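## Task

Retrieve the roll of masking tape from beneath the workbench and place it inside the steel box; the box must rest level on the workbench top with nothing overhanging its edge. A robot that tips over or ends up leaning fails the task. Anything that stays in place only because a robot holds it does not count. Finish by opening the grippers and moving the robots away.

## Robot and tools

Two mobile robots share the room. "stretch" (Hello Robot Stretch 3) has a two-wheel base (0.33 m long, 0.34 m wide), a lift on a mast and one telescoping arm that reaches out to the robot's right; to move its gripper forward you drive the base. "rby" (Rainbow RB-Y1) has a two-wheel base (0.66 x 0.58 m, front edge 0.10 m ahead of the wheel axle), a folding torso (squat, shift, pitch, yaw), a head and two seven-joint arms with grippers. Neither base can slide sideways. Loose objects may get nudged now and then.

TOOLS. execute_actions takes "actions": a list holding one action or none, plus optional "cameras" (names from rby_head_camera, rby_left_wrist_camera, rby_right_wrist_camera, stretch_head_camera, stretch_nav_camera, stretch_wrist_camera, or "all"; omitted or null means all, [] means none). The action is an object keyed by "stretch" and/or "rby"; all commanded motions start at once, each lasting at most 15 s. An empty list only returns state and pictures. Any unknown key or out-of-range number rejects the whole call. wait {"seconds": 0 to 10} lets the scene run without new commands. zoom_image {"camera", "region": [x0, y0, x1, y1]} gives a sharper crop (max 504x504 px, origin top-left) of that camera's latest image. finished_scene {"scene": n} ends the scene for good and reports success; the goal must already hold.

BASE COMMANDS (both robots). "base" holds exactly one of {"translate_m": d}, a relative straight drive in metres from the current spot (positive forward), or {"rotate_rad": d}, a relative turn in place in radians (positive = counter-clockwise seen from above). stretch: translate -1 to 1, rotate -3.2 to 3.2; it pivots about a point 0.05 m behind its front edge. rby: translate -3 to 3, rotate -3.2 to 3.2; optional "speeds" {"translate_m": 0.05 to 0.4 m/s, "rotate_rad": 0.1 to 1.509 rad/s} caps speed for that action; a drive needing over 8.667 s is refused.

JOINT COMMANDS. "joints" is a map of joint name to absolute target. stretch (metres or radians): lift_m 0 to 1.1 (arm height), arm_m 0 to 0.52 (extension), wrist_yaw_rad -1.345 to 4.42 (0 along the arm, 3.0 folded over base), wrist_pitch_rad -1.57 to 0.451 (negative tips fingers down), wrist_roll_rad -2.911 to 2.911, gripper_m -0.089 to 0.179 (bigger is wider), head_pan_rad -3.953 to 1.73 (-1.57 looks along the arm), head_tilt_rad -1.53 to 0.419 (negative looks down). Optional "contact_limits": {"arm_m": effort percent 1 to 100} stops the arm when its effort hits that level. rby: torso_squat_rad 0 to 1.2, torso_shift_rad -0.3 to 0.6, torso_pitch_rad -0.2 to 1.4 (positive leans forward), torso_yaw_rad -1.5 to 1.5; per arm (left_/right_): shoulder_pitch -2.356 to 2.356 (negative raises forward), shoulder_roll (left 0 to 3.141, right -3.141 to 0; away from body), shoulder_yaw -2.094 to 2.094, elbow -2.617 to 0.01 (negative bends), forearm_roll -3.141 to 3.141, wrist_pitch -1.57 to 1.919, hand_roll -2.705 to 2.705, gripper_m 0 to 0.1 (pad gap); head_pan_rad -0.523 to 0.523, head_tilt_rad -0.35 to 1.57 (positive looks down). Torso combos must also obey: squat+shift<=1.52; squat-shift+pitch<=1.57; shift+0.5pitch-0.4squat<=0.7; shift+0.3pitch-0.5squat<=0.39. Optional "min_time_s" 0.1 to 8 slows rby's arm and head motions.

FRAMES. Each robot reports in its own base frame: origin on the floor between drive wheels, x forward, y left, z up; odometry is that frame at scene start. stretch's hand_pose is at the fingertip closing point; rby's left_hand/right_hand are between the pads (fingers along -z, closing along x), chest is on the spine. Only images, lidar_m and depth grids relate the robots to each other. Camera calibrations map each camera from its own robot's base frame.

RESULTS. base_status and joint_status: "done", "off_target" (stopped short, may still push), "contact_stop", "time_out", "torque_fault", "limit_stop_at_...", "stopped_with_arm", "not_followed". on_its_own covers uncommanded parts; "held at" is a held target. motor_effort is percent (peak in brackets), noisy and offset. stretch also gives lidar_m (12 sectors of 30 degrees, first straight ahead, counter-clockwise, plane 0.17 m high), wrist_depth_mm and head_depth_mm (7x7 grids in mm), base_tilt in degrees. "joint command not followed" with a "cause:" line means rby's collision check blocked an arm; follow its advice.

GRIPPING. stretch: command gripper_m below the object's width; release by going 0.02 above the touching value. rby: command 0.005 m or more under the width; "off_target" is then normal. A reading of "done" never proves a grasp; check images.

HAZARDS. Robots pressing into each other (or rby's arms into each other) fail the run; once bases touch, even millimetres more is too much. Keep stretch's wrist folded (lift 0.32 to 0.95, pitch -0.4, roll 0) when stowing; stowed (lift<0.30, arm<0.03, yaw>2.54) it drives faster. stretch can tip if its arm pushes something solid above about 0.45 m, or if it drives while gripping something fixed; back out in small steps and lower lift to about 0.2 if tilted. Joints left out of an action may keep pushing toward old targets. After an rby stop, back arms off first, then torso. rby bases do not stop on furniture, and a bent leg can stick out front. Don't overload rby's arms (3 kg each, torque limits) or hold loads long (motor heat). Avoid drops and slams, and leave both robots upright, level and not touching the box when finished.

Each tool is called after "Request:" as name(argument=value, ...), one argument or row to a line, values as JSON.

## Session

Request:
execute_actions(
  actions=[],
)

Scene clock: 0.00 s.
stretch.base_odometry: x=+0.000 y=+0.000 heading=+0.000 (m, m, rad; stretch's odometry frame)
stretch.turned_by_wheels: +0.000 (rad since the last result)
stretch.turned_by_imu: +0.000 (rad since the last result)
stretch.base_tilt: forward=-0.6 right=+0.4 (deg)
stretch.lidar_m: 2.43 3.10 3.10 2.57 2.01 1.98 1.88 0.78 1.41 1.11 1.23 2.61
stretch.head_depth_mm: 2113 2648 2665 2706 2687 2671 2182 / 2119 2843 2868 2902 2846 2711 2193 / 2092 3014 3115 3157 2826 2806 2198 / 2087 3198 3378 3415 3369 2995 2212 / 2074 3224 3724 3782 3802 3233 2212 / 2067 3220 - - - 3289 2225 / 2067 3195 - - - 3306 2232
stretch.base_status: not commanded
stretch.joint_positions: lift_m=+0.420 arm_m=+0.003 wrist_yaw_rad=+3.044 wrist_pitch_rad=-0.360 wrist_roll_rad=+0.018 gripper_m=+0.037 head_pan_rad=-0.004 head_tilt_rad=-0.008
stretch.joint_status: not commanded
stretch.motor_effort: left_wheel=+0 right_wheel=-1 lift_m=+36 arm_m=-1 wrist_yaw_rad=+1 wrist_pitch_rad=+7 wrist_roll_rad=+0 gripper_m=+0 head_pan_rad=-1 head_tilt_rad=+1 (%)
stretch.hand_pose: x=+0.0013 y=+0.0823 z=+0.4459 quat_wxyz=(+0.161, +0.707, +0.091, +0.683) (m; stretch's base frame)
stretch.wrist_depth_mm: - - - - - - - / - - - - - - - / - - - - - - - / - - - - - - - / 908 882 913 871 896 877 879 / 734 724 - 726 748 712 725 / 611 623 - 603 585 606 616
rby.base_odometry: x=+0.000 y=+0.000 heading=+0.000 (m, m, rad; rby's odometry frame)
rby.base_status: not commanded
rby.joint_positions: torso_squat_rad=+0.350 torso_shift_rad=+0.000 torso_pitch_rad=+0.001 torso_yaw_rad=-0.001 left_shoulder_pitch_rad=-0.023 left_shoulder_roll_rad=+0.039 left_shoulder_yaw_rad=-0.022 left_elbow_rad=-0.252 left_forearm_roll_rad=+0.044 left_wrist_pitch_rad=+0.040 left_hand_roll_rad=-0.048 left_gripper_m=+0.099 right_shoulder_pitch_rad=-0.043 right_shoulder_roll_rad=-0.016 right_shoulder_yaw_rad=+0.003 right_elbow_rad=-0.170 right_forearm_roll_rad=-0.007 right_wrist_pitch_rad=+0.026 right_hand_roll_rad=-0.055 right_gripper_m=+0.101 head_pan_rad=-0.001 head_tilt_rad=+0.401
rby.joint_status: not commanded
rby.chest: x=-0.2276 y=+0.0009 z=+1.2474 quat_wxyz=(+1.000, -0.001, +0.000, +0.000) (m; rby's base frame)
rby.left_hand: x=-0.0980 y=+0.2458 z=+0.5731 quat_wxyz=(+0.993, +0.017, -0.116, -0.019) (m; rby's base frame)
rby.right_hand: x=-0.1203 y=-0.2309 z=+0.5698 quat_wxyz=(+0.996, -0.005, -0.092, -0.022) (m; rby's base frame)
pictures: rby_head_camera, rby_left_wrist_camera, rby_right_wrist_camera, stretch_head_camera (sideways: a quarter turn clockwise sets it upright), stretch_nav_camera (sideways: a quarter turn counterclockwise sets it upright), stretch_wrist_camera
camera_calibration (this result's frames):
rby_head_camera: T_world_to_cam=[[0.0168636, -0.999143, 0.0378137, -0.0560696], [-0.424999, -0.0413954, -0.904247, 1.2832], [0.905037, -0.000821885, -0.425333, 0.749574], [0, 0, 0, 1]] pos_world=[-0.132087, -0.0022868, 1.48127]
rby_left_wrist_camera: T_world_to_cam=[[0.981011, -0.0433782, 0.189039, 0.00396874], [-0.155789, -0.75681, 0.634798, -0.168335], [0.11553, -0.652194, -0.749197, 0.685438], [0, 0, 0, 1]] pos_world=[-0.109307, 0.319813, 0.619637]
rby_right_wrist_camera: T_world_to_cam=[[-0.978478, 0.0664464, -0.195359, 0.0112132], [-0.0645796, 0.800571, 0.595748, -0.130433], [0.195984, 0.595543, -0.77905, 0.690278], [0, 0, 0, 1]] pos_world=[-0.132735, -0.307415, 0.617657]
stretch_head_camera: T_world_to_cam=[[-0.0421661, 0.0323218, -0.998588, 1.32415], [-0.0234239, 0.99917, 0.0333298, -0.0383648], [0.998836, 0.0247962, -0.041374, 0.00782083], [0, 0, 0, 1]] pos_world=[0.047124, -0.00466, 1.32388]
stretch_nav_camera: T_world_to_cam=[[-0.00233268, 0.00931567, 0.999954, -1.2575], [-0.00807529, -0.999924, 0.00929656, 0.0426661], [0.999965, -0.00805323, 0.00240773, -0.0464515], [0, 0, 0, 1]] pos_world=[0.0438611, 0.0540032, 1.25715]
stretch_wrist_camera: T_world_to_cam=[[0.989548, -0.134105, -0.0530243, 0.0326107], [-0.112614, -0.488947, -0.865014, 0.464214], [0.0900763, 0.861944, -0.498938, 0.319028], [0, 0, 0, 1]] pos_world=[-0.00872968, -0.0436346, 0.562456]
Images, in order (width x height): rby_head_camera 896x504, rby_left_wrist_camera 644x364, rby_right_wrist_camera 644x364, stretch_head_camera 896x504, stretch_nav_camera 672x504, stretch_wrist_camera 644x364.

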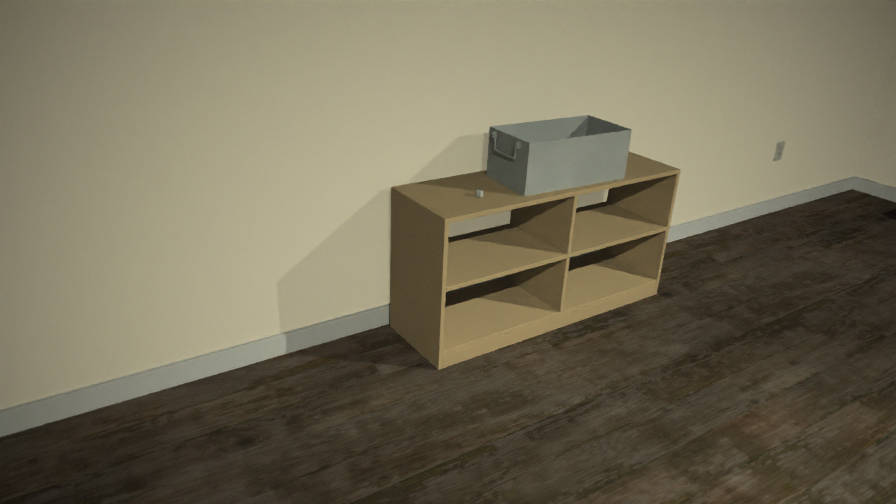

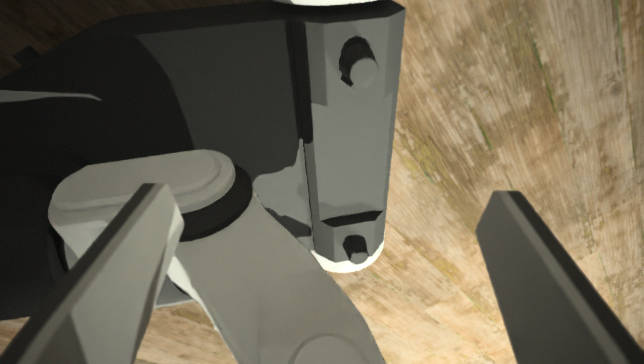

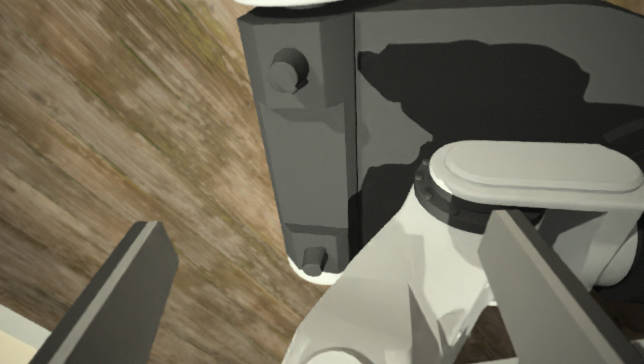

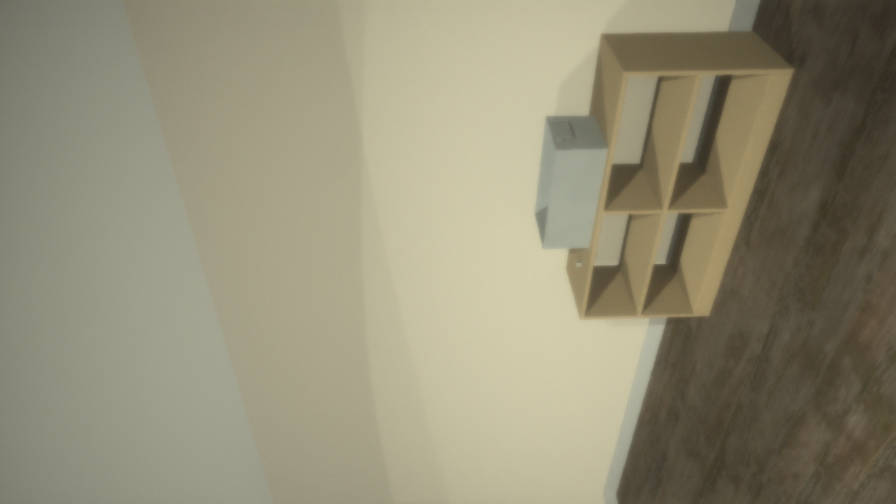

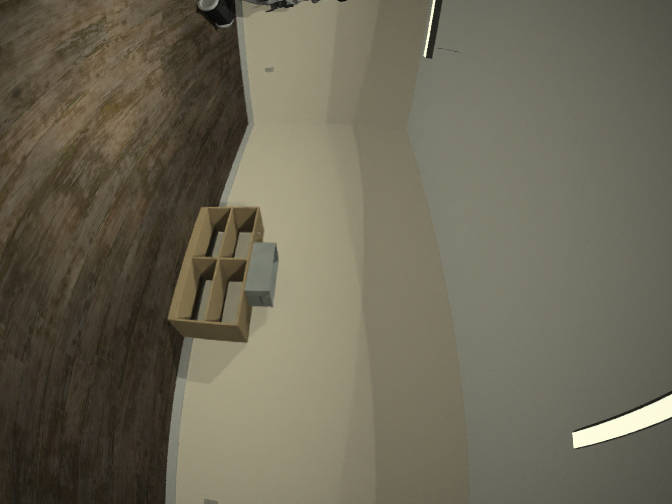

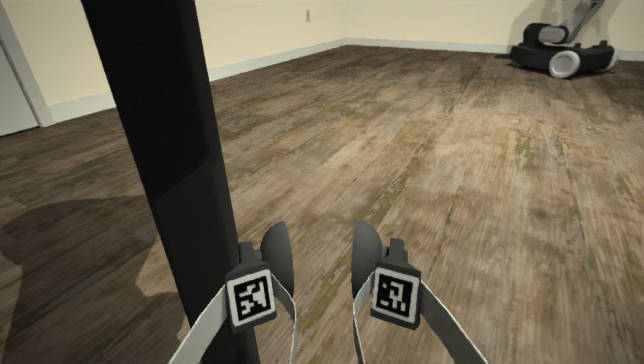

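Request:
execute_actions(
  actions=[
    {"stretch":{"joints":{"head_pan_rad":-2.2,"head_tilt_rad":-0.8,"lift_m":0.27}},"rby":{"base":{"rotate_rad":-0.553},"joints":{"torso_pitch_rad":0.4,"torso_shift_rad":0.3,"torso_squat_rad":0.6,"left_shoulder_pitch_rad":-0.6,"right_shoulder_pitch_rad":-0.6,"left_shoulder_roll_rad":1.1,"right_shoulder_roll_rad":-1.1,"left_elbow_rad":-0.6,"right_elbow_rad":-0.6,"left_forearm_roll_rad":2.4,"right_forearm_roll_rad":-2.4,"left_wrist_pitch_rad":1.85,"right_wrist_pitch_rad":1.85,"left_hand_roll_rad":1.2,"right_hand_roll_rad":-1.2,"left_shoulder_yaw_rad":0,"right_shoulder_yaw_rad":0,"left_gripper_m":0.06,"right_gripper_m":0.06,"head_tilt_rad":0.0,"head_pan_rad":-0.5}}},
  ],
  cameras=["rby_head_camera","stretch_head_camera","stretch_nav_camera"],
)

Request:
execute_actions(
  actions=[
    {"rby":{"base":{"translate_m":1.9},"joints":{"torso_shift_rad":0.5,"torso_squat_rad":0.93}}},
  ],
  cameras=["rby_head_camera"],
)

Request:
execute_actions(
  actions=[
    {"rby":{"base":{"rotate_rad":1.12},"joints":{"head_pan_rad":0,"head_tilt_rad":0.2}}},
  ],
  cameras=["rby_head_camera"],
)

Scene clock: 8.43 s.
stretch.base_odometry: x=+0.000 y=+0.000 heading=+0.000 (m, m, rad; stretch's odometry frame)
stretch.turned_by_wheels: +0.000 (rad since the last result)
stretch.turned_by_imu: -0.001 (rad since the last result)
stretch.base_tilt: forward=-0.5 right=+0.4 (deg)
stretch.lidar_m: 2.43 3.25 3.17 2.58 2.01 1.99 1.88 0.77 1.41 1.12 1.23 2.61
stretch.head_depth_mm: 1281 975 845 1118 1399 1295 1140 / 1266 987 851 1180 1499 1301 1148 / 1271 999 859 1187 1502 1308 1168 / 1270 1007 866 1195 1513 1315 1158 / 1278 1023 846 1204 1520 1323 1163 / 1298 1034 852 1210 1531 1328 1169 / 1310 1038 862 1219 1546 1329 1175
stretch.base_status: not commanded
stretch.joint_positions: lift_m=+0.270 arm_m=+0.003 wrist_yaw_rad=+3.044 wrist_pitch_rad=-0.361 wrist_roll_rad=+0.018 gripper_m=+0.037 head_pan_rad=-2.193 head_tilt_rad=-0.790
stretch.joint_status: all done
stretch.motor_effort: left_wheel=-1(1) right_wheel=+0(1) lift_m=+32(35) arm_m=-1(1) wrist_yaw_rad=+1(0) wrist_pitch_rad=+7(8) wrist_roll_rad=+0(0) gripper_m=+0(1) head_pan_rad=-4(37) head_tilt_rad=-3(28) (%)
stretch.hand_pose: x=+0.0012 y=+0.0821 z=+0.2958 quat_wxyz=(+0.162, +0.707, +0.092, +0.683) (m; stretch's base frame)
stretch.wrist_depth_mm: - - - - - - - / - - - - - - - / - - - - - - - / 839 833 843 838 838 845 805 / 642 667 687 629 639 632 630 / 547 530 - 523 541 524 526 / 449 475 - - 436 443 445
rby.base_odometry: x=+0.000 y=+0.000 heading=-0.552 (m, m, rad; rby's odometry frame)
rby.base_status: done
rby.joint_positions: torso_squat_rad=+0.600 torso_shift_rad=+0.300 torso_pitch_rad=+0.400 torso_yaw_rad=-0.001 left_shoulder_pitch_rad=-0.600 left_shoulder_roll_rad=+1.100 left_shoulder_yaw_rad=+0.000 left_elbow_rad=-0.600 left_forearm_roll_rad=+2.400 left_wrist_pitch_rad=+1.850 left_hand_roll_rad=+1.200 left_gripper_m=+0.060 right_shoulder_pitch_rad=-0.600 right_shoulder_roll_rad=-1.100 right_shoulder_yaw_rad=+0.000 right_elbow_rad=-0.600 right_forearm_roll_rad=-2.400 right_wrist_pitch_rad=+1.850 right_hand_roll_rad=-1.200 right_gripper_m=+0.060 head_pan_rad=-0.500 head_tilt_rad=+0.000
rby.joint_status: all done
rby.chest: x=+0.0633 y=+0.0008 z=+1.1174 quat_wxyz=(+0.980, -0.001, +0.199, +0.000) (m; rby's base frame)
rby.left_hand: x=+0.4333 y=+0.4034 z=+0.9339 quat_wxyz=(+0.457, -0.509, +0.377, +0.624) (m; rby's base frame)
rby.right_hand: x=+0.4328 y=-0.4027 z=+0.9350 quat_wxyz=(+0.457, +0.509, +0.376, -0.625) (m; rby's base frame)
pictures: rby_head_camera, stretch_head_camera (sideways: a quarter turn clockwise sets it upright), stretch_nav_camera (sideways: a quarter turn counterclockwise sets it upright)
camera_calibration (this result's frames):
rby_head_camera: T_world_to_cam=[[-0.42374, -0.877528, 0.224474, -0.226945], [-0.437627, -0.0186368, -0.898964, 1.29482], [0.793049, -0.479163, -0.376132, 0.306764], [0, 0, 0, 1]] pos_world=[0.227202, -0.028029, 1.33032]
stretch_head_camera: T_world_to_cam=[[0.453759, 0.577773, -0.67844, 0.903431], [0.809747, -0.585185, 0.0432254, -0.0562892], [-0.372038, -0.568979, -0.733383, 0.916687], [0, 0, 0, 1]] pos_world=[-0.0233175, -0.0333427, 1.28764]
stretch_nav_camera: T_world_to_cam=[[-0.402174, -0.576948, 0.710906, -0.877833], [-0.814964, 0.579438, 0.00921051, 0.0477101], [-0.41724, -0.575658, -0.703227, 0.880476], [0, 0, 0, 1]] pos_world=[0.0532098, -0.0272552, 1.24279]
Images, in order (width x height): rby_head_camera 896x504, stretch_head_camera 896x504, stretch_nav_camera 672x504.

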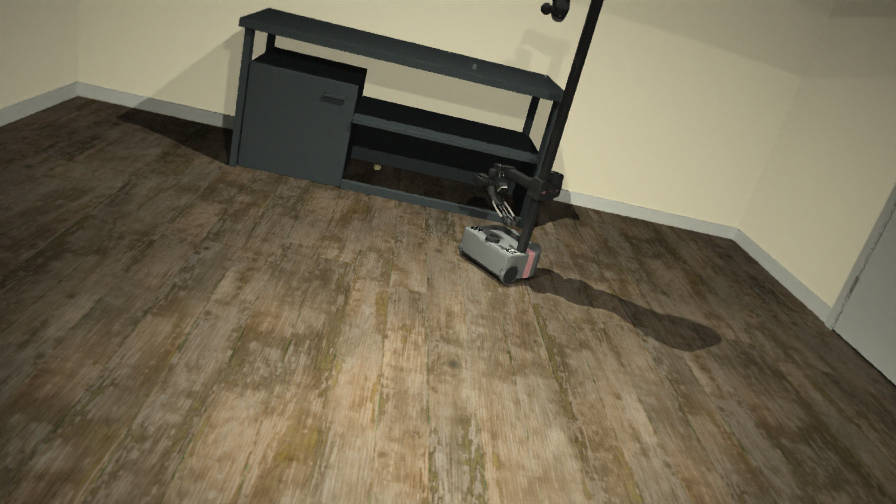

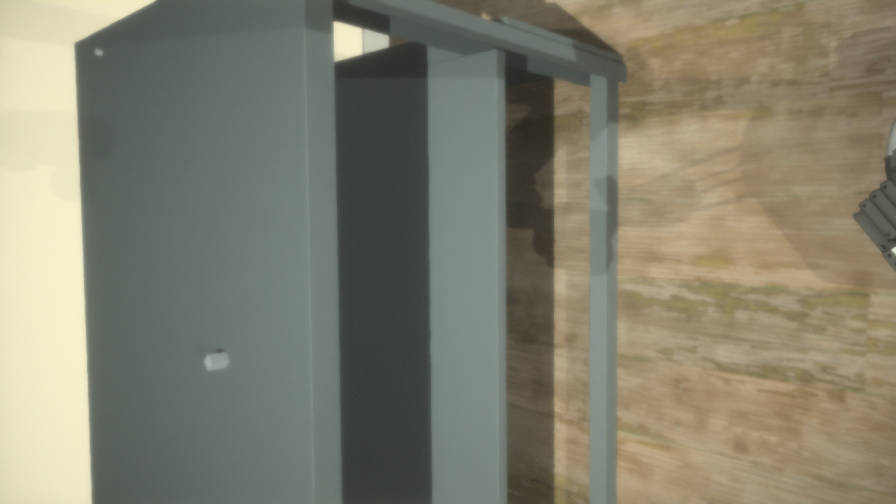

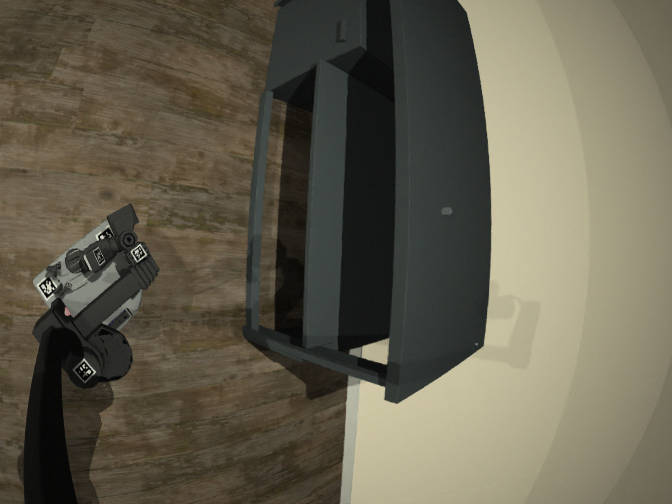

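Scene clock: 14.47 s.
stretch.base_odometry: x=+0.000 y=+0.000 heading=+0.000 (m, m, rad; stretch's odometry frame)
stretch.turned_by_wheels: +0.000 (rad since the last result)
stretch.turned_by_imu: -0.001 (rad since the last result)
stretch.base_tilt: forward=-0.5 right=+0.3 (deg)
stretch.lidar_m: 1.88 1.78 4.32 2.57 2.02 1.98 1.88 0.77 1.41 1.12 1.23 2.61
stretch.head_depth_mm: 1284 979 845 1111 1403 1296 1142 / 1266 988 853 1176 1499 1302 1146 / 1268 1000 858 1189 1510 1306 1173 / 1274 1006 867 1194 1517 1308 1160 / 1282 1016 847 1201 1523 1321 1161 / 1293 1033 853 1211 1527 1322 1169 / 1308 1040 862 1221 1545 1332 1177
stretch.base_status: not commanded
stretch.joint_positions: lift_m=+0.270 arm_m=+0.003 wrist_yaw_rad=+3.044 wrist_pitch_rad=-0.361 wrist_roll_rad=+0.018 gripper_m=+0.037 head_pan_rad=-2.193 head_tilt_rad=-0.790
stretch.joint_status: not commanded
stretch.motor_effort: left_wheel=-1(1) right_wheel=-1(2) lift_m=+31(31) arm_m=-1(1) wrist_yaw_rad=+1(1) wrist_pitch_rad=+8(8) wrist_roll_rad=+0(0) gripper_m=+0(1) head_pan_rad=-4(4) head_tilt_rad=-4(4) (%)
stretch.hand_pose: x=+0.0012 y=+0.0821 z=+0.2958 quat_wxyz=(+0.162, +0.707, +0.092, +0.683) (m; stretch's base frame)
stretch.wrist_depth_mm: - - - - - - - / - - - - - - - / - - - - - - - / 848 831 830 835 811 822 792 / 655 635 675 657 634 644 643 / 531 524 - 528 543 534 524 / 455 479 - - 434 446 446
rby.base_odometry: x=+1.617 y=-0.997 heading=-0.552 (m, m, rad; rby's odometry frame)
rby.base_status: done
rby.joint_positions: torso_squat_rad=+0.930 torso_shift_rad=+0.500 torso_pitch_rad=+0.400 torso_yaw_rad=-0.001 left_shoulder_pitch_rad=-0.600 left_shoulder_roll_rad=+1.100 left_shoulder_yaw_rad=+0.000 left_elbow_rad=-0.600 left_forearm_roll_rad=+2.400 left_wrist_pitch_rad=+1.850 left_hand_roll_rad=+1.200 left_gripper_m=+0.060 right_shoulder_pitch_rad=-0.600 right_shoulder_roll_rad=-1.100 right_shoulder_yaw_rad=+0.000 right_elbow_rad=-0.600 right_forearm_roll_rad=-2.400 right_wrist_pitch_rad=+1.850 right_hand_roll_rad=-1.200 right_gripper_m=+0.060 head_pan_rad=-0.500 head_tilt_rad=+0.000
rby.joint_status: all done
rby.chest: x=+0.0932 y=+0.0007 z=+0.9327 quat_wxyz=(+0.980, -0.001, +0.199, +0.000) (m; rby's base frame)
rby.left_hand: x=+0.4631 y=+0.4033 z=+0.7492 quat_wxyz=(+0.457, -0.509, +0.377, +0.624) (m; rby's base frame)
rby.right_hand: x=+0.4627 y=-0.4028 z=+0.7503 quat_wxyz=(+0.457, +0.509, +0.376, -0.625) (m; rby's base frame)
pictures: rby_head_camera
camera_calibration (this result's frames):
rby_head_camera: T_world_to_cam=[[-0.423727, -0.877535, 0.224471, -0.172938], [-0.43763, -0.018638, -0.898962, 1.14188], [0.793055, -0.47915, -0.376138, 0.213528], [0, 0, 0, 1]] pos_world=[0.257103, -0.0281647, 1.14564]
Images, in order (width x height): rby_head_camera 896x504.

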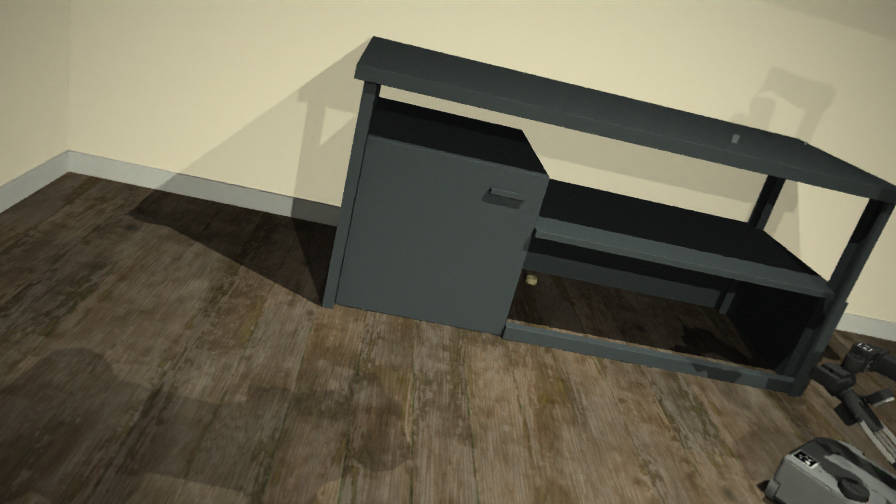

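Scene clock: 17.80 s.
stretch.base_odometry: x=+0.000 y=+0.000 heading=+0.000 (m, m, rad; stretch's odometry frame)
stretch.turned_by_wheels: +0.000 (rad since the last result)
stretch.turned_by_imu: -0.001 (rad since the last result)
stretch.base_tilt: forward=-0.5 right=+0.4 (deg)
stretch.lidar_m: 1.79 1.66 4.33 2.57 2.01 1.99 1.89 0.78 1.41 1.12 1.23 2.61
stretch.head_depth_mm: 1286 977 845 1108 1403 1296 1147 / 1261 988 854 1181 1505 1307 1145 / 1269 998 861 1192 1508 1306 1172 / 1270 1007 866 1193 1520 1311 1157 / 1280 1021 847 1203 1529 1319 1165 / 1295 1029 855 1205 1530 1325 1173 / 1310 1039 860 1226 1541 1331 1181
stretch.base_status: not commanded
stretch.joint_positions: lift_m=+0.270 arm_m=+0.003 wrist_yaw_rad=+3.044 wrist_pitch_rad=-0.361 wrist_roll_rad=+0.018 gripper_m=+0.037 head_pan_rad=-2.193 head_tilt_rad=-0.790
stretch.joint_status: not commanded
stretch.motor_effort: left_wheel=-1(1) right_wheel=+0(1) lift_m=+31(31) arm_m=-1(1) wrist_yaw_rad=+1(1) wrist_pitch_rad=+7(7) wrist_roll_rad=+0(0) gripper_m=-1(0) head_pan_rad=-4(4) head_tilt_rad=-4(4) (%)
stretch.hand_pose: x=+0.0012 y=+0.0821 z=+0.2958 quat_wxyz=(+0.162, +0.707, +0.092, +0.683) (m; stretch's base frame)
stretch.wrist_depth_mm: - - - - - - - / - - - - - - - / - - - - - - - / 834 833 845 837 829 839 821 / 655 654 666 638 642 644 652 / 529 534 - 528 537 521 522 / 453 482 - - 431 445 442
rby.base_odometry: x=+1.617 y=-0.997 heading=+0.567 (m, m, rad; rby's odometry frame)
rby.base_status: done
rby.joint_positions: torso_squat_rad=+0.930 torso_shift_rad=+0.500 torso_pitch_rad=+0.400 torso_yaw_rad=-0.001 left_shoulder_pitch_rad=-0.600 left_shoulder_roll_rad=+1.100 left_shoulder_yaw_rad=+0.000 left_elbow_rad=-0.600 left_forearm_roll_rad=+2.400 left_wrist_pitch_rad=+1.850 left_hand_roll_rad=+1.200 left_gripper_m=+0.060 right_shoulder_pitch_rad=-0.600 right_shoulder_roll_rad=-1.100 right_shoulder_yaw_rad=+0.000 right_elbow_rad=-0.600 right_forearm_roll_rad=-2.400 right_wrist_pitch_rad=+1.850 right_hand_roll_rad=-1.200 right_gripper_m=+0.060 head_pan_rad=+0.000 head_tilt_rad=+0.200
rby.joint_status: all done
rby.chest: x=+0.0932 y=+0.0007 z=+0.9328 quat_wxyz=(+0.980, -0.001, +0.199, +0.000) (m; rby's base frame)
rby.left_hand: x=+0.4631 y=+0.4033 z=+0.7492 quat_wxyz=(+0.457, -0.509, +0.377, +0.624) (m; rby's base frame)
rby.right_hand: x=+0.4627 y=-0.4028 z=+0.7503 quat_wxyz=(+0.457, +0.509, +0.376, -0.625) (m; rby's base frame)
pictures: rby_head_camera
camera_calibration (this result's frames):
rby_head_camera: T_world_to_cam=[[0.0245088, -0.999131, 0.033723, -0.0471451], [-0.595212, -0.0416864, -0.802487, 1.06511], [0.803195, -0.000404323, -0.595716, 0.45456], [0, 0, 0, 1]] pos_world=[0.270024, -0.00251952, 1.12712]
Images, in order (width x height): rby_head_camera 896x504.

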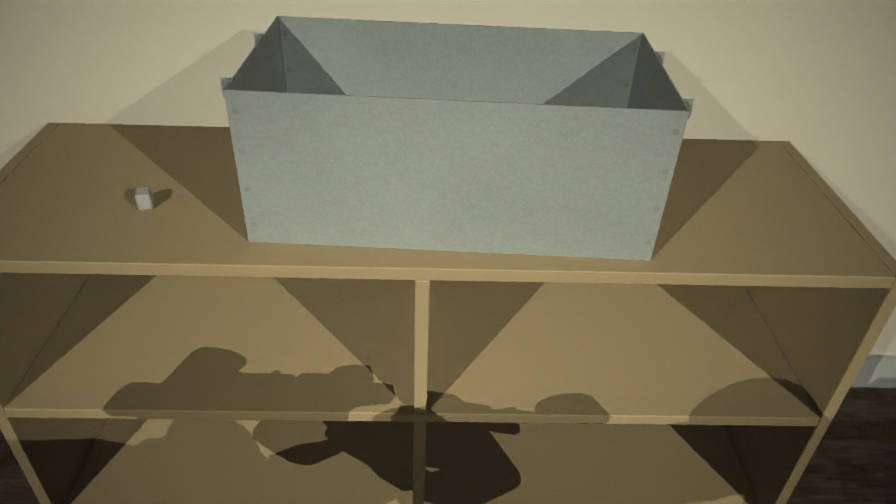

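Request:
execute_actions(
  actions=[
    {"stretch":{"base":{"rotate_rad":-1.39},"joints":{"lift_m":0.34,"wrist_pitch_rad":-0.4,"head_pan_rad":-1.57,"head_tilt_rad":-1.2}},"rby":{"base":{"translate_m":0.63},"speeds":{"translate_m":0.3}}},
  ],
  cameras=["rby_left_wrist_camera","rby_right_wrist_camera"],
)

Request:
execute_actions(
  actions=[
    {"stretch":{"base":{"translate_m":0.25},"joints":{"wrist_yaw_rad":1.4}},"rby":{"joints":{"right_shoulder_roll_rad":-1.0,"left_shoulder_roll_rad":1.0,"right_elbow_rad":-0.85,"left_elbow_rad":-0.85,"left_wrist_pitch_rad":1.78,"right_wrist_pitch_rad":1.78},"min_time_s":1.2}},
  ],
  cameras=["rby_left_wrist_camera","rby_right_wrist_camera"],
)

Request:
execute_actions(
  actions=[
    {"stretch":{"base":{"translate_m":0.44},"joints":{"lift_m":0.16,"wrist_pitch_rad":-0.15}}},
  ],
  cameras=[],
)

Request:
execute_actions(
  actions=[
    {"stretch":{"base":{"rotate_rad":0.74},"joints":{"wrist_yaw_rad":0,"gripper_m":0.15}}},
  ],
  cameras=["stretch_head_camera","stretch_wrist_camera"],
)

Scene clock: 32.47 s.
stretch.base_odometry: x=+0.000 y=+0.000 heading=-1.390 (m, m, rad; stretch's odometry frame)
stretch.turned_by_wheels: -1.390 (rad since the last result)
stretch.turned_by_imu: -1.389 (rad since the last result)
stretch.base_tilt: forward=-0.5 right=+0.4 (deg)
stretch.lidar_m: 1.12 1.59 2.43 1.98 4.32 3.85 2.30 1.99 1.98 1.68 0.77 1.41
stretch.head_depth_mm: 1718 1586 1448 1352 1262 1194 - / 1725 1594 1474 1358 1287 - - / 1747 1601 1472 1366 1302 - - / 1761 1605 1485 1373 1295 1199 1118 / 1776 1623 1494 1377 1289 1203 1134 / 1739 1621 1409 1393 1301 1211 1139 / 1573 1066 1492 1381 1302 1221 1141
stretch.base_status: done
stretch.joint_positions: lift_m=+0.340 arm_m=+0.003 wrist_yaw_rad=+3.044 wrist_pitch_rad=-0.416 wrist_roll_rad=+0.018 gripper_m=+0.037 head_pan_rad=-1.577 head_tilt_rad=-1.186
stretch.joint_status: all done
stretch.motor_effort: left_wheel=+1(7) right_wheel=-4(11) lift_m=+41(41) arm_m=-1(1) wrist_yaw_rad=+1(1) wrist_pitch_rad=+7(8) wrist_roll_rad=+0(0) gripper_m=-1(1) head_pan_rad=+2(29) head_tilt_rad=-5(22) (%)
stretch.hand_pose: x=+0.0006 y=+0.0757 z=+0.3530 quat_wxyz=(+0.181, +0.704, +0.111, +0.678) (m; stretch's base frame)
stretch.wrist_depth_mm: - - - - - - - / - - - - - - - / - - - - - - - / 881 880 890 863 864 870 869 / 683 714 736 716 682 704 686 / 585 581 - 579 600 575 581 / 505 506 - 533 485 498 493
rby.base_odometry: x=+2.149 y=-0.659 heading=+0.567 (m, m, rad; rby's odometry frame)
rby.base_status: done
rby.joint_positions: torso_squat_rad=+0.930 torso_shift_rad=+0.500 torso_pitch_rad=+0.400 torso_yaw_rad=-0.001 left_shoulder_pitch_rad=-0.600 left_shoulder_roll_rad=+1.100 left_shoulder_yaw_rad=+0.000 left_elbow_rad=-0.600 left_forearm_roll_rad=+2.400 left_wrist_pitch_rad=+1.850 left_hand_roll_rad=+1.200 left_gripper_m=+0.060 right_shoulder_pitch_rad=-0.600 right_shoulder_roll_rad=-1.100 right_shoulder_yaw_rad=+0.000 right_elbow_rad=-0.600 right_forearm_roll_rad=-2.400 right_wrist_pitch_rad=+1.850 right_hand_roll_rad=-1.200 right_gripper_m=+0.060 head_pan_rad=+0.000 head_tilt_rad=+0.200
rby.joint_status: not commanded
rby.chest: x=+0.0932 y=+0.0007 z=+0.9327 quat_wxyz=(+0.980, -0.001, +0.199, +0.000) (m; rby's base frame)
rby.left_hand: x=+0.4631 y=+0.4033 z=+0.7492 quat_wxyz=(+0.457, -0.509, +0.377, +0.624) (m; rby's base frame)
rby.right_hand: x=+0.4627 y=-0.4028 z=+0.7503 quat_wxyz=(+0.457, +0.509, +0.376, -0.625) (m; rby's base frame)
pictures: rby_left_wrist_camera, rby_right_wrist_camera
camera_calibration (this result's frames):
rby_left_wrist_camera: T_world_to_cam=[[-0.0493894, 0.147303, -0.987858, 0.709034], [0.505566, 0.856682, 0.102466, -0.63171], [0.861373, -0.494367, -0.116782, -0.0275165], [0, 0, 0, 1]] pos_world=[0.378092, 0.423128, 0.76194]
rby_right_wrist_camera: T_world_to_cam=[[0.0906661, 0.192712, 0.977058, -0.695171], [0.578169, -0.809013, 0.105917, -0.640922], [0.810864, 0.555302, -0.18477, 0.0724276], [0, 0, 0, 1]] pos_world=[0.374861, -0.424766, 0.760489]
Images, in order (width x height): rby_left_wrist_camera 644x364, rby_right_wrist_camera 644x364.

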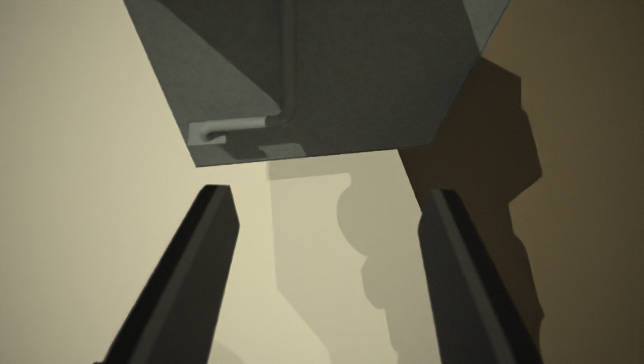

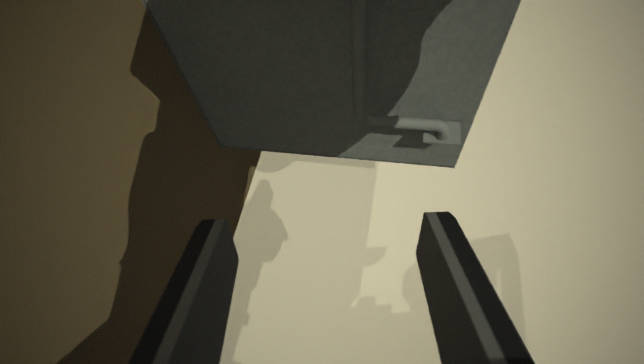

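Scene clock: 36.20 s.
stretch.base_odometry: x=+0.045 y=-0.246 heading=-1.390 (m, m, rad; stretch's odometry frame)
stretch.turned_by_wheels: +0.000 (rad since the last result)
stretch.turned_by_imu: -0.001 (rad since the last result)
stretch.base_tilt: forward=-0.5 right=+0.4 (deg)
stretch.lidar_m: 0.87 1.23 2.35 2.00 4.49 4.20 2.51 2.16 2.19 0.72 1.03 1.23
stretch.head_depth_mm: 1727 1579 1457 1354 1263 1197 - / 1741 1585 1467 1361 1287 - - / 1754 1593 1479 1366 - - - / 1702 1112 1438 1373 1305 1199 1119 / 842 1060 1464 1370 1287 1204 1129 / 642 1084 1019 1374 1295 1217 1142 / 629 1063 1001 1381 1290 1213 1145
stretch.base_status: done
stretch.joint_positions: lift_m=+0.340 arm_m=+0.003 wrist_yaw_rad=+1.402 wrist_pitch_rad=-0.416 wrist_roll_rad=+0.018 gripper_m=+0.037 head_pan_rad=-1.577 head_tilt_rad=-1.186
stretch.joint_status: all done
stretch.motor_effort: left_wheel=+1(5) right_wheel=-4(5) lift_m=+40(41) arm_m=-1(1) wrist_yaw_rad=-1(1) wrist_pitch_rad=+7(7) wrist_roll_rad=+0(0) gripper_m=-1(1) head_pan_rad=+1(2) head_tilt_rad=-5(5) (%)
stretch.hand_pose: x=+0.2001 y=-0.1858 z=+0.3530 quat_wxyz=(+0.619, +0.561, -0.440, +0.330) (m; stretch's base frame)
stretch.wrist_depth_mm: 965 706 621 457 384 348 346 / - 828 863 - - 936 812 / - 921 909 - - 991 838 / 890 872 816 884 884 861 874 / 702 701 713 655 706 700 695 / 584 599 601 577 533 581 577 / 500 506 487 506 483 487 455
rby.base_odometry: x=+2.149 y=-0.659 heading=+0.567 (m, m, rad; rby's odometry frame)
rby.base_status: not commanded
rby.joint_positions: torso_squat_rad=+0.930 torso_shift_rad=+0.500 torso_pitch_rad=+0.400 torso_yaw_rad=-0.001 left_shoulder_pitch_rad=-0.600 left_shoulder_roll_rad=+1.000 left_shoulder_yaw_rad=+0.000 left_elbow_rad=-0.850 left_forearm_roll_rad=+2.400 left_wrist_pitch_rad=+1.780 left_hand_roll_rad=+1.200 left_gripper_m=+0.060 right_shoulder_pitch_rad=-0.600 right_shoulder_roll_rad=-1.000 right_shoulder_yaw_rad=+0.000 right_elbow_rad=-0.850 right_forearm_roll_rad=-2.400 right_wrist_pitch_rad=+1.780 right_hand_roll_rad=-1.200 right_gripper_m=+0.060 head_pan_rad=+0.000 head_tilt_rad=+0.200
rby.joint_status: all done
rby.chest: x=+0.0932 y=+0.0007 z=+0.9327 quat_wxyz=(+0.980, -0.001, +0.199, +0.000) (m; rby's base frame)
rby.left_hand: x=+0.4752 y=+0.3266 z=+0.7558 quat_wxyz=(+0.511, -0.528, +0.408, +0.542) (m; rby's base frame)
rby.right_hand: x=+0.4749 y=-0.3260 z=+0.7567 quat_wxyz=(+0.512, +0.527, +0.407, -0.543) (m; rby's base frame)
pictures: rby_left_wrist_camera, rby_right_wrist_camera
camera_calibration (this result's frames):
rby_left_wrist_camera: T_world_to_cam=[[0.0884207, 0.0823214, -0.992676, 0.686864], [0.624382, 0.771904, 0.119629, -0.614487], [0.776098, -0.630387, 0.0168522, -0.0911819], [0, 0, 0, 1]] pos_world=[0.393708, 0.360301, 0.75688]
rby_right_wrist_camera: T_world_to_cam=[[-0.0538872, 0.134447, 0.989454, -0.677068], [0.687643, -0.713501, 0.134401, -0.628924], [0.724046, 0.687634, -0.0540032, 0.00653963], [0, 0, 0, 1]] pos_world=[0.391255, -0.362205, 0.754809]
Images, in order (width x height): rby_left_wrist_camera 644x364, rby_right_wrist_camera 644x364.

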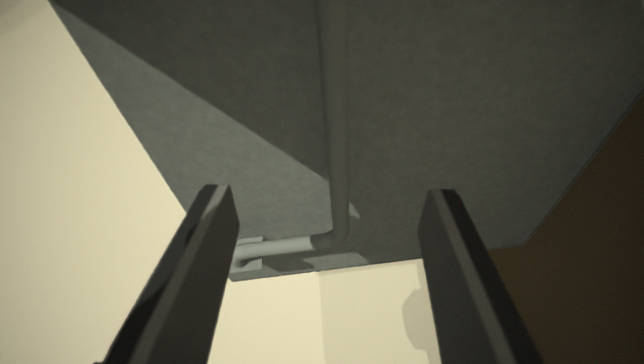

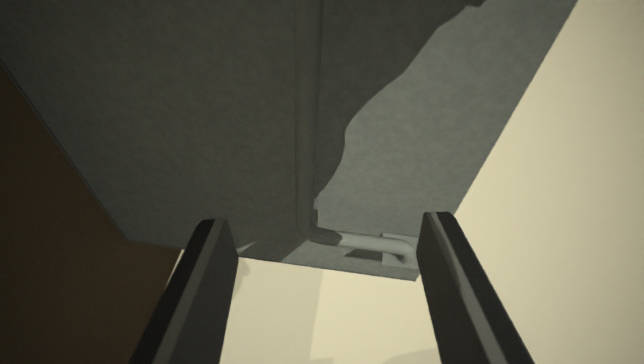

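Scene clock: 41.80 s.
stretch.base_odometry: x=+0.124 y=-0.679 heading=-1.390 (m, m, rad; stretch's odometry frame)
stretch.turned_by_wheels: +0.000 (rad since the last result)
stretch.turned_by_imu: -0.001 (rad since the last result)
stretch.base_tilt: forward=-0.5 right=+0.3 (deg)
stretch.lidar_m: 0.42 0.59 2.11 2.12 2.12 4.81 2.87 2.49 0.81 0.95 0.93 0.61
stretch.head_depth_mm: 603 1022 1403 1356 1264 1197 - / 607 570 996 1346 1281 - - / 612 561 955 1325 1305 - - / 615 564 532 931 1279 1200 1119 / 619 567 524 897 1248 1204 1136 / 624 571 526 498 872 1198 1140 / 628 575 529 490 846 1158 1146
stretch.base_status: done
stretch.joint_positions: lift_m=+0.160 arm_m=+0.003 wrist_yaw_rad=+1.402 wrist_pitch_rad=-0.172 wrist_roll_rad=+0.018 gripper_m=+0.037 head_pan_rad=-1.577 head_tilt_rad=-1.186
stretch.joint_status: all done
stretch.motor_effort: left_wheel=+1(4) right_wheel=-4(5) lift_m=+32(35) arm_m=-1(1) wrist_yaw_rad=-1(1) wrist_pitch_rad=+10(11) wrist_roll_rad=+0(0) gripper_m=-1(0) head_pan_rad=+2(2) head_tilt_rad=-5(5) (%)
stretch.hand_pose: x=+0.2234 y=-0.1898 z=+0.2313 quat_wxyz=(+0.573, +0.504, -0.504, +0.403) (m; stretch's base frame)
stretch.wrist_depth_mm: 284 337 419 535 610 607 527 / 300 347 446 633 740 642 570 / 317 351 465 635 773 660 583 / 363 365 479 685 814 703 598 / 432 378 483 656 661 657 607 / 478 385 478 510 536 498 502 / 414 363 397 404 393 410 401
rby.base_odometry: x=+2.149 y=-0.659 heading=+0.567 (m, m, rad; rby's odometry frame)
rby.base_status: not commanded
rby.joint_positions: torso_squat_rad=+0.930 torso_shift_rad=+0.500 torso_pitch_rad=+0.400 torso_yaw_rad=-0.001 left_shoulder_pitch_rad=-0.600 left_shoulder_roll_rad=+1.000 left_shoulder_yaw_rad=+0.000 left_elbow_rad=-0.850 left_forearm_roll_rad=+2.400 left_wrist_pitch_rad=+1.780 left_hand_roll_rad=+1.200 left_gripper_m=+0.060 right_shoulder_pitch_rad=-0.600 right_shoulder_roll_rad=-1.000 right_shoulder_yaw_rad=+0.000 right_elbow_rad=-0.850 right_forearm_roll_rad=-2.400 right_wrist_pitch_rad=+1.780 right_hand_roll_rad=-1.200 right_gripper_m=+0.060 head_pan_rad=+0.000 head_tilt_rad=+0.200
rby.joint_status: not commanded
rby.chest: x=+0.0932 y=+0.0007 z=+0.9327 quat_wxyz=(+0.980, -0.001, +0.199, +0.000) (m; rby's base frame)
rby.left_hand: x=+0.4752 y=+0.3266 z=+0.7558 quat_wxyz=(+0.511, -0.528, +0.408, +0.542) (m; rby's base frame)
rby.right_hand: x=+0.4749 y=-0.3260 z=+0.7567 quat_wxyz=(+0.512, +0.527, +0.407, -0.543) (m; rby's base frame)
pictures: none
No camera images: the call's "cameras" was empty. Leave "cameras" out to get every camera's image.

Scene clock: 43.93 s.
stretch.base_odometry: x=+0.124 y=-0.679 heading=-0.650 (m, m, rad; stretch's odometry frame)
stretch.turned_by_wheels: +0.740 (rad since the last result)
stretch.turned_by_imu: +0.739 (rad since the last result)
stretch.base_tilt: forward=-0.5 right=+0.4 (deg)
stretch.lidar_m: 0.95 2.18 2.11 4.80 3.60 2.60 2.50 0.81 0.97 0.93 0.45 0.42
stretch.head_depth_mm: 603 554 511 870 1247 1192 - / 607 556 515 875 1251 - - / 611 562 518 879 1270 - - / 616 564 520 886 1271 1200 1123 / 620 568 523 890 1268 1203 1133 / 624 571 526 892 1262 1211 1140 / 628 574 529 534 1264 1216 1146
stretch.base_status: done
stretch.joint_positions: lift_m=+0.160 arm_m=+0.003 wrist_yaw_rad=+0.002 wrist_pitch_rad=-0.172 wrist_roll_rad=+0.018 gripper_m=+0.150 head_pan_rad=-1.577 head_tilt_rad=-1.186
stretch.joint_status: all done
stretch.motor_effort: left_wheel=-3(5) right_wheel=+2(7) lift_m=+31(31) arm_m=-1(1) wrist_yaw_rad=-1(2) wrist_pitch_rad=+10(10) wrist_roll_rad=+0(0) gripper_m=-1(84) head_pan_rad=+2(2) head_tilt_rad=-5(5) (%)
stretch.hand_pose: x=-0.0210 y=-0.3963 z=+0.2313 quat_wxyz=(+0.699, +0.061, -0.710, -0.061) (m; stretch's base frame)
stretch.wrist_depth_mm: 424 555 571 596 613 627 648 / 434 627 654 651 679 684 670 / 435 645 673 702 707 708 733 / 424 651 719 752 739 770 771 / 430 602 683 688 658 682 654 / 426 - 508 503 497 - 495 / 390 395 408 409 409 392 399
rby.base_odometry: x=+2.149 y=-0.659 heading=+0.567 (m, m, rad; rby's odometry frame)
rby.base_status: not commanded
rby.joint_positions: torso_squat_rad=+0.930 torso_shift_rad=+0.500 torso_pitch_rad=+0.400 torso_yaw_rad=-0.001 left_shoulder_pitch_rad=-0.600 left_shoulder_roll_rad=+1.000 left_shoulder_yaw_rad=+0.000 left_elbow_rad=-0.850 left_forearm_roll_rad=+2.400 left_wrist_pitch_rad=+1.780 left_hand_roll_rad=+1.200 left_gripper_m=+0.060 right_shoulder_pitch_rad=-0.600 right_shoulder_roll_rad=-1.000 right_shoulder_yaw_rad=+0.000 right_elbow_rad=-0.850 right_forearm_roll_rad=-2.400 right_wrist_pitch_rad=+1.780 right_hand_roll_rad=-1.200 right_gripper_m=+0.060 head_pan_rad=+0.000 head_tilt_rad=+0.200
rby.joint_status: not commanded
rby.chest: x=+0.0932 y=+0.0007 z=+0.9327 quat_wxyz=(+0.980, -0.001, +0.199, +0.000) (m; rby's base frame)
rby.left_hand: x=+0.4752 y=+0.3266 z=+0.7558 quat_wxyz=(+0.511, -0.528, +0.408, +0.542) (m; rby's base frame)
rby.right_hand: x=+0.4749 y=-0.3260 z=+0.7567 quat_wxyz=(+0.512, +0.527, +0.407, -0.543) (m; rby's base frame)
pictures: stretch_head_camera (sideways: a quarter turn clockwise sets it upright), stretch_wrist_camera
camera_calibration (this result's frames):
stretch_head_camera: T_world_to_cam=[[0.037632, 0.938598, -0.342954, 0.468938], [0.998923, -0.0260119, 0.0384212, -0.0511673], [0.0271412, -0.344031, -0.938566, 1.18094], [0, 0, 0, 1]] pos_world=[0.00141299, -0.0351951, 1.27118]
stretch_wrist_camera: T_world_to_cam=[[-0.997956, 0.0244536, -0.0590332, 0.00158726], [0.0637878, 0.327132, -0.942823, 0.387253], [-0.00374381, -0.944662, -0.328023, -0.130993], [0, 0, 0, 1]] pos_world=[-0.0236084, -0.250466, 0.322236]
Images, in order (width x height): stretch_head_camera 896x504, stretch_wrist_camera 644x364.

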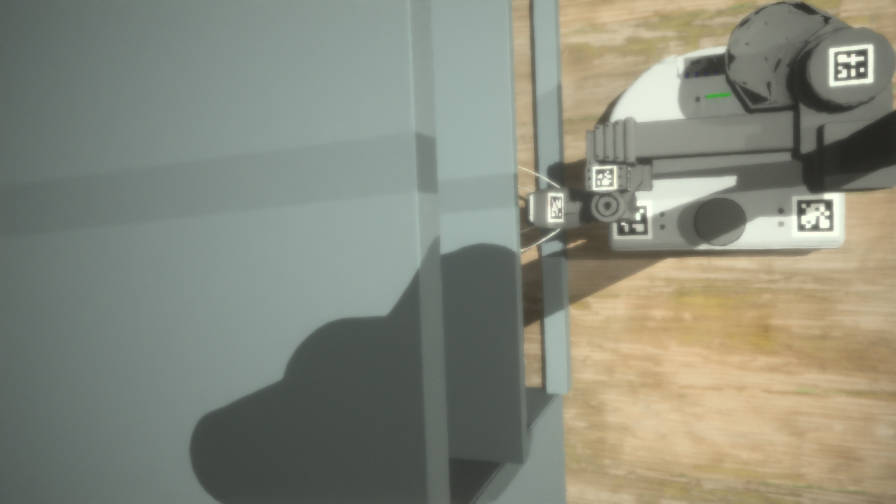

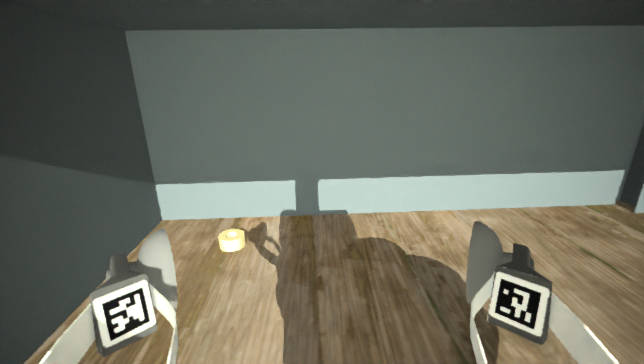

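Request:
execute_actions(
  actions=[
    {"stretch":{"base":{"translate_m":0.18},"joints":{"arm_m":0.3,"lift_m":0.1,"wrist_pitch_rad":-0.48,"gripper_m":0.13}},"rby":{"joints":{"torso_squat_rad":0.915,"right_shoulder_roll_rad":-0.94,"left_shoulder_roll_rad":0.925,"right_elbow_rad":-0.95,"left_elbow_rad":-0.96,"left_wrist_pitch_rad":1.71,"right_wrist_pitch_rad":1.71,"left_forearm_roll_rad":2.35,"right_forearm_roll_rad":-2.35},"min_time_s":1.5}},
  ],
  cameras=["rby_left_wrist_camera","rby_right_wrist_camera","stretch_wrist_camera"],
)

Scene clock: 54.37 s.
stretch.base_odometry: x=+0.268 y=-0.788 heading=-0.650 (m, m, rad; stretch's odometry frame)
stretch.turned_by_wheels: +0.000 (rad since the last result)
stretch.turned_by_imu: -0.002 (rad since the last result)
stretch.base_tilt: forward=-0.5 right=+0.4 (deg)
stretch.lidar_m: 1.93 1.99 2.04 4.81 3.86 2.78 1.01 0.99 0.97 0.55 0.31 0.39
stretch.head_depth_mm: 603 553 511 872 1240 1195 1106 / 607 557 514 876 1247 - - / 611 561 517 881 1271 - - / 616 564 520 883 1257 1203 1119 / 620 568 523 821 1256 1210 1134 / 623 571 526 531 1258 1210 1138 / 628 573 529 527 1263 1215 1148
stretch.base_status: done
stretch.joint_positions: lift_m=+0.100 arm_m=+0.300 wrist_yaw_rad=+0.001 wrist_pitch_rad=-0.495 wrist_roll_rad=+0.018 gripper_m=+0.130 head_pan_rad=-1.577 head_tilt_rad=-1.186
stretch.joint_status: all done
stretch.motor_effort: left_wheel=-3(4) right_wheel=+2(8) lift_m=+31(32) arm_m=+5(5) wrist_yaw_rad=+0(1) wrist_pitch_rad=+7(9) wrist_roll_rad=+0(0) gripper_m=-1(76) head_pan_rad=+2(1) head_tilt_rad=-5(5) (%)
stretch.hand_pose: x=-0.0213 y=-0.6586 z=+0.0960 quat_wxyz=(+0.680, +0.172, -0.691, -0.175) (m; stretch's base frame)
stretch.wrist_depth_mm: 216 317 351 355 365 365 372 / 214 316 388 396 397 406 413 / 211 314 426 427 439 441 445 / 210 306 374 351 372 364 371 / 209 283 306 306 305 303 303 / 206 253 261 259 258 261 257 / 204 221 226 226 226 220 225
rby.base_odometry: x=+2.149 y=-0.659 heading=+0.567 (m, m, rad; rby's odometry frame)
rby.base_status: not commanded
rby.joint_positions: torso_squat_rad=+0.915 torso_shift_rad=+0.500 torso_pitch_rad=+0.400 torso_yaw_rad=+0.000 left_shoulder_pitch_rad=-0.600 left_shoulder_roll_rad=+0.928 left_shoulder_yaw_rad=+0.002 left_elbow_rad=-0.959 left_forearm_roll_rad=+2.351 left_wrist_pitch_rad=+1.710 left_hand_roll_rad=+1.200 left_gripper_m=+0.060 right_shoulder_pitch_rad=-0.600 right_shoulder_roll_rad=-0.940 right_shoulder_yaw_rad=+0.000 right_elbow_rad=-0.950 right_forearm_roll_rad=-2.350 right_wrist_pitch_rad=+1.710 right_hand_roll_rad=-1.200 right_gripper_m=+0.060 head_pan_rad=+0.000 head_tilt_rad=+0.200
rby.joint_status: all done
rby.chest: x=+0.0970 y=+0.0009 z=+0.9402 quat_wxyz=(+0.980, -0.001, +0.199, +0.000) (m; rby's base frame)
rby.left_hand: x=+0.4851 y=+0.2864 z=+0.7544 quat_wxyz=(+0.530, -0.532, +0.410, +0.519) (m; rby's base frame)
rby.right_hand: x=+0.4858 y=-0.2907 z=+0.7551 quat_wxyz=(+0.531, +0.528, +0.405, -0.525) (m; rby's base frame)
pictures: rby_left_wrist_camera, rby_right_wrist_camera, stretch_wrist_camera
camera_calibration (this result's frames):
rby_left_wrist_camera: T_world_to_cam=[[0.133253, 0.0723777, -0.988436, 0.665782], [0.650293, 0.746235, 0.14231, -0.611839], [0.747905, -0.661736, 0.0523712, -0.128319], [0, 0, 0, 1]] pos_world=[0.405128, 0.323475, 0.751874]
rby_right_wrist_camera: T_world_to_cam=[[-0.0954106, 0.140245, 0.985509, -0.654779], [0.706274, -0.688128, 0.166303, -0.63679], [0.70148, 0.711906, -0.033397, -0.0232957], [0, 0, 0, 1]] pos_world=[0.403617, -0.329779, 0.750413]
stretch_wrist_camera: T_world_to_cam=[[-0.997935, 0.0432086, -0.0475292, 0.010888], [0.0640253, 0.609497, -0.790199, 0.51678], [-0.00517451, -0.79161, -0.611004, -0.295255], [0, 0, 0, 1]] pos_world=[-0.0237493, -0.549173, 0.228475]
Images, in order (width x height): rby_left_wrist_camera 644x364, rby_right_wrist_camera 644x364, stretch_wrist_camera 644x364.

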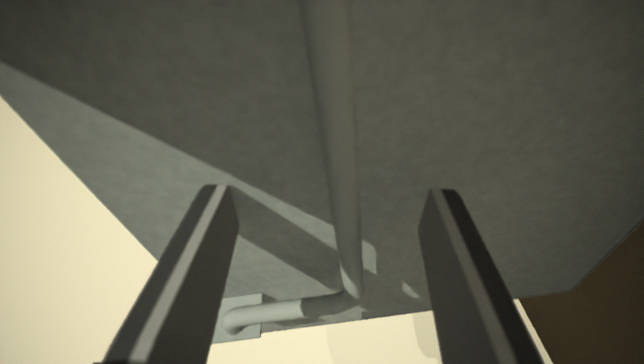

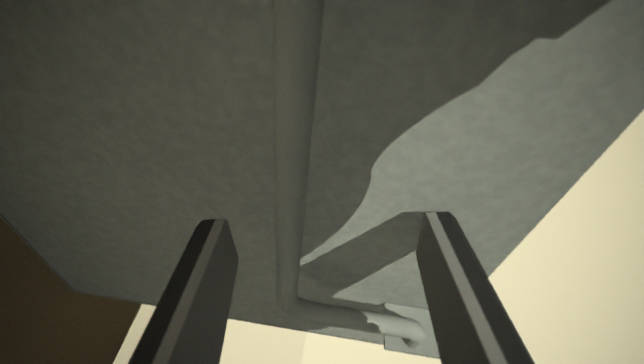

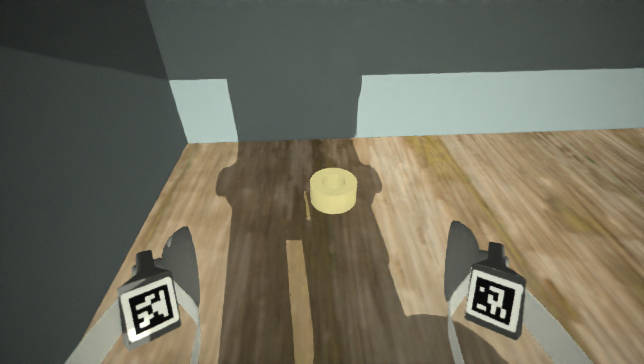

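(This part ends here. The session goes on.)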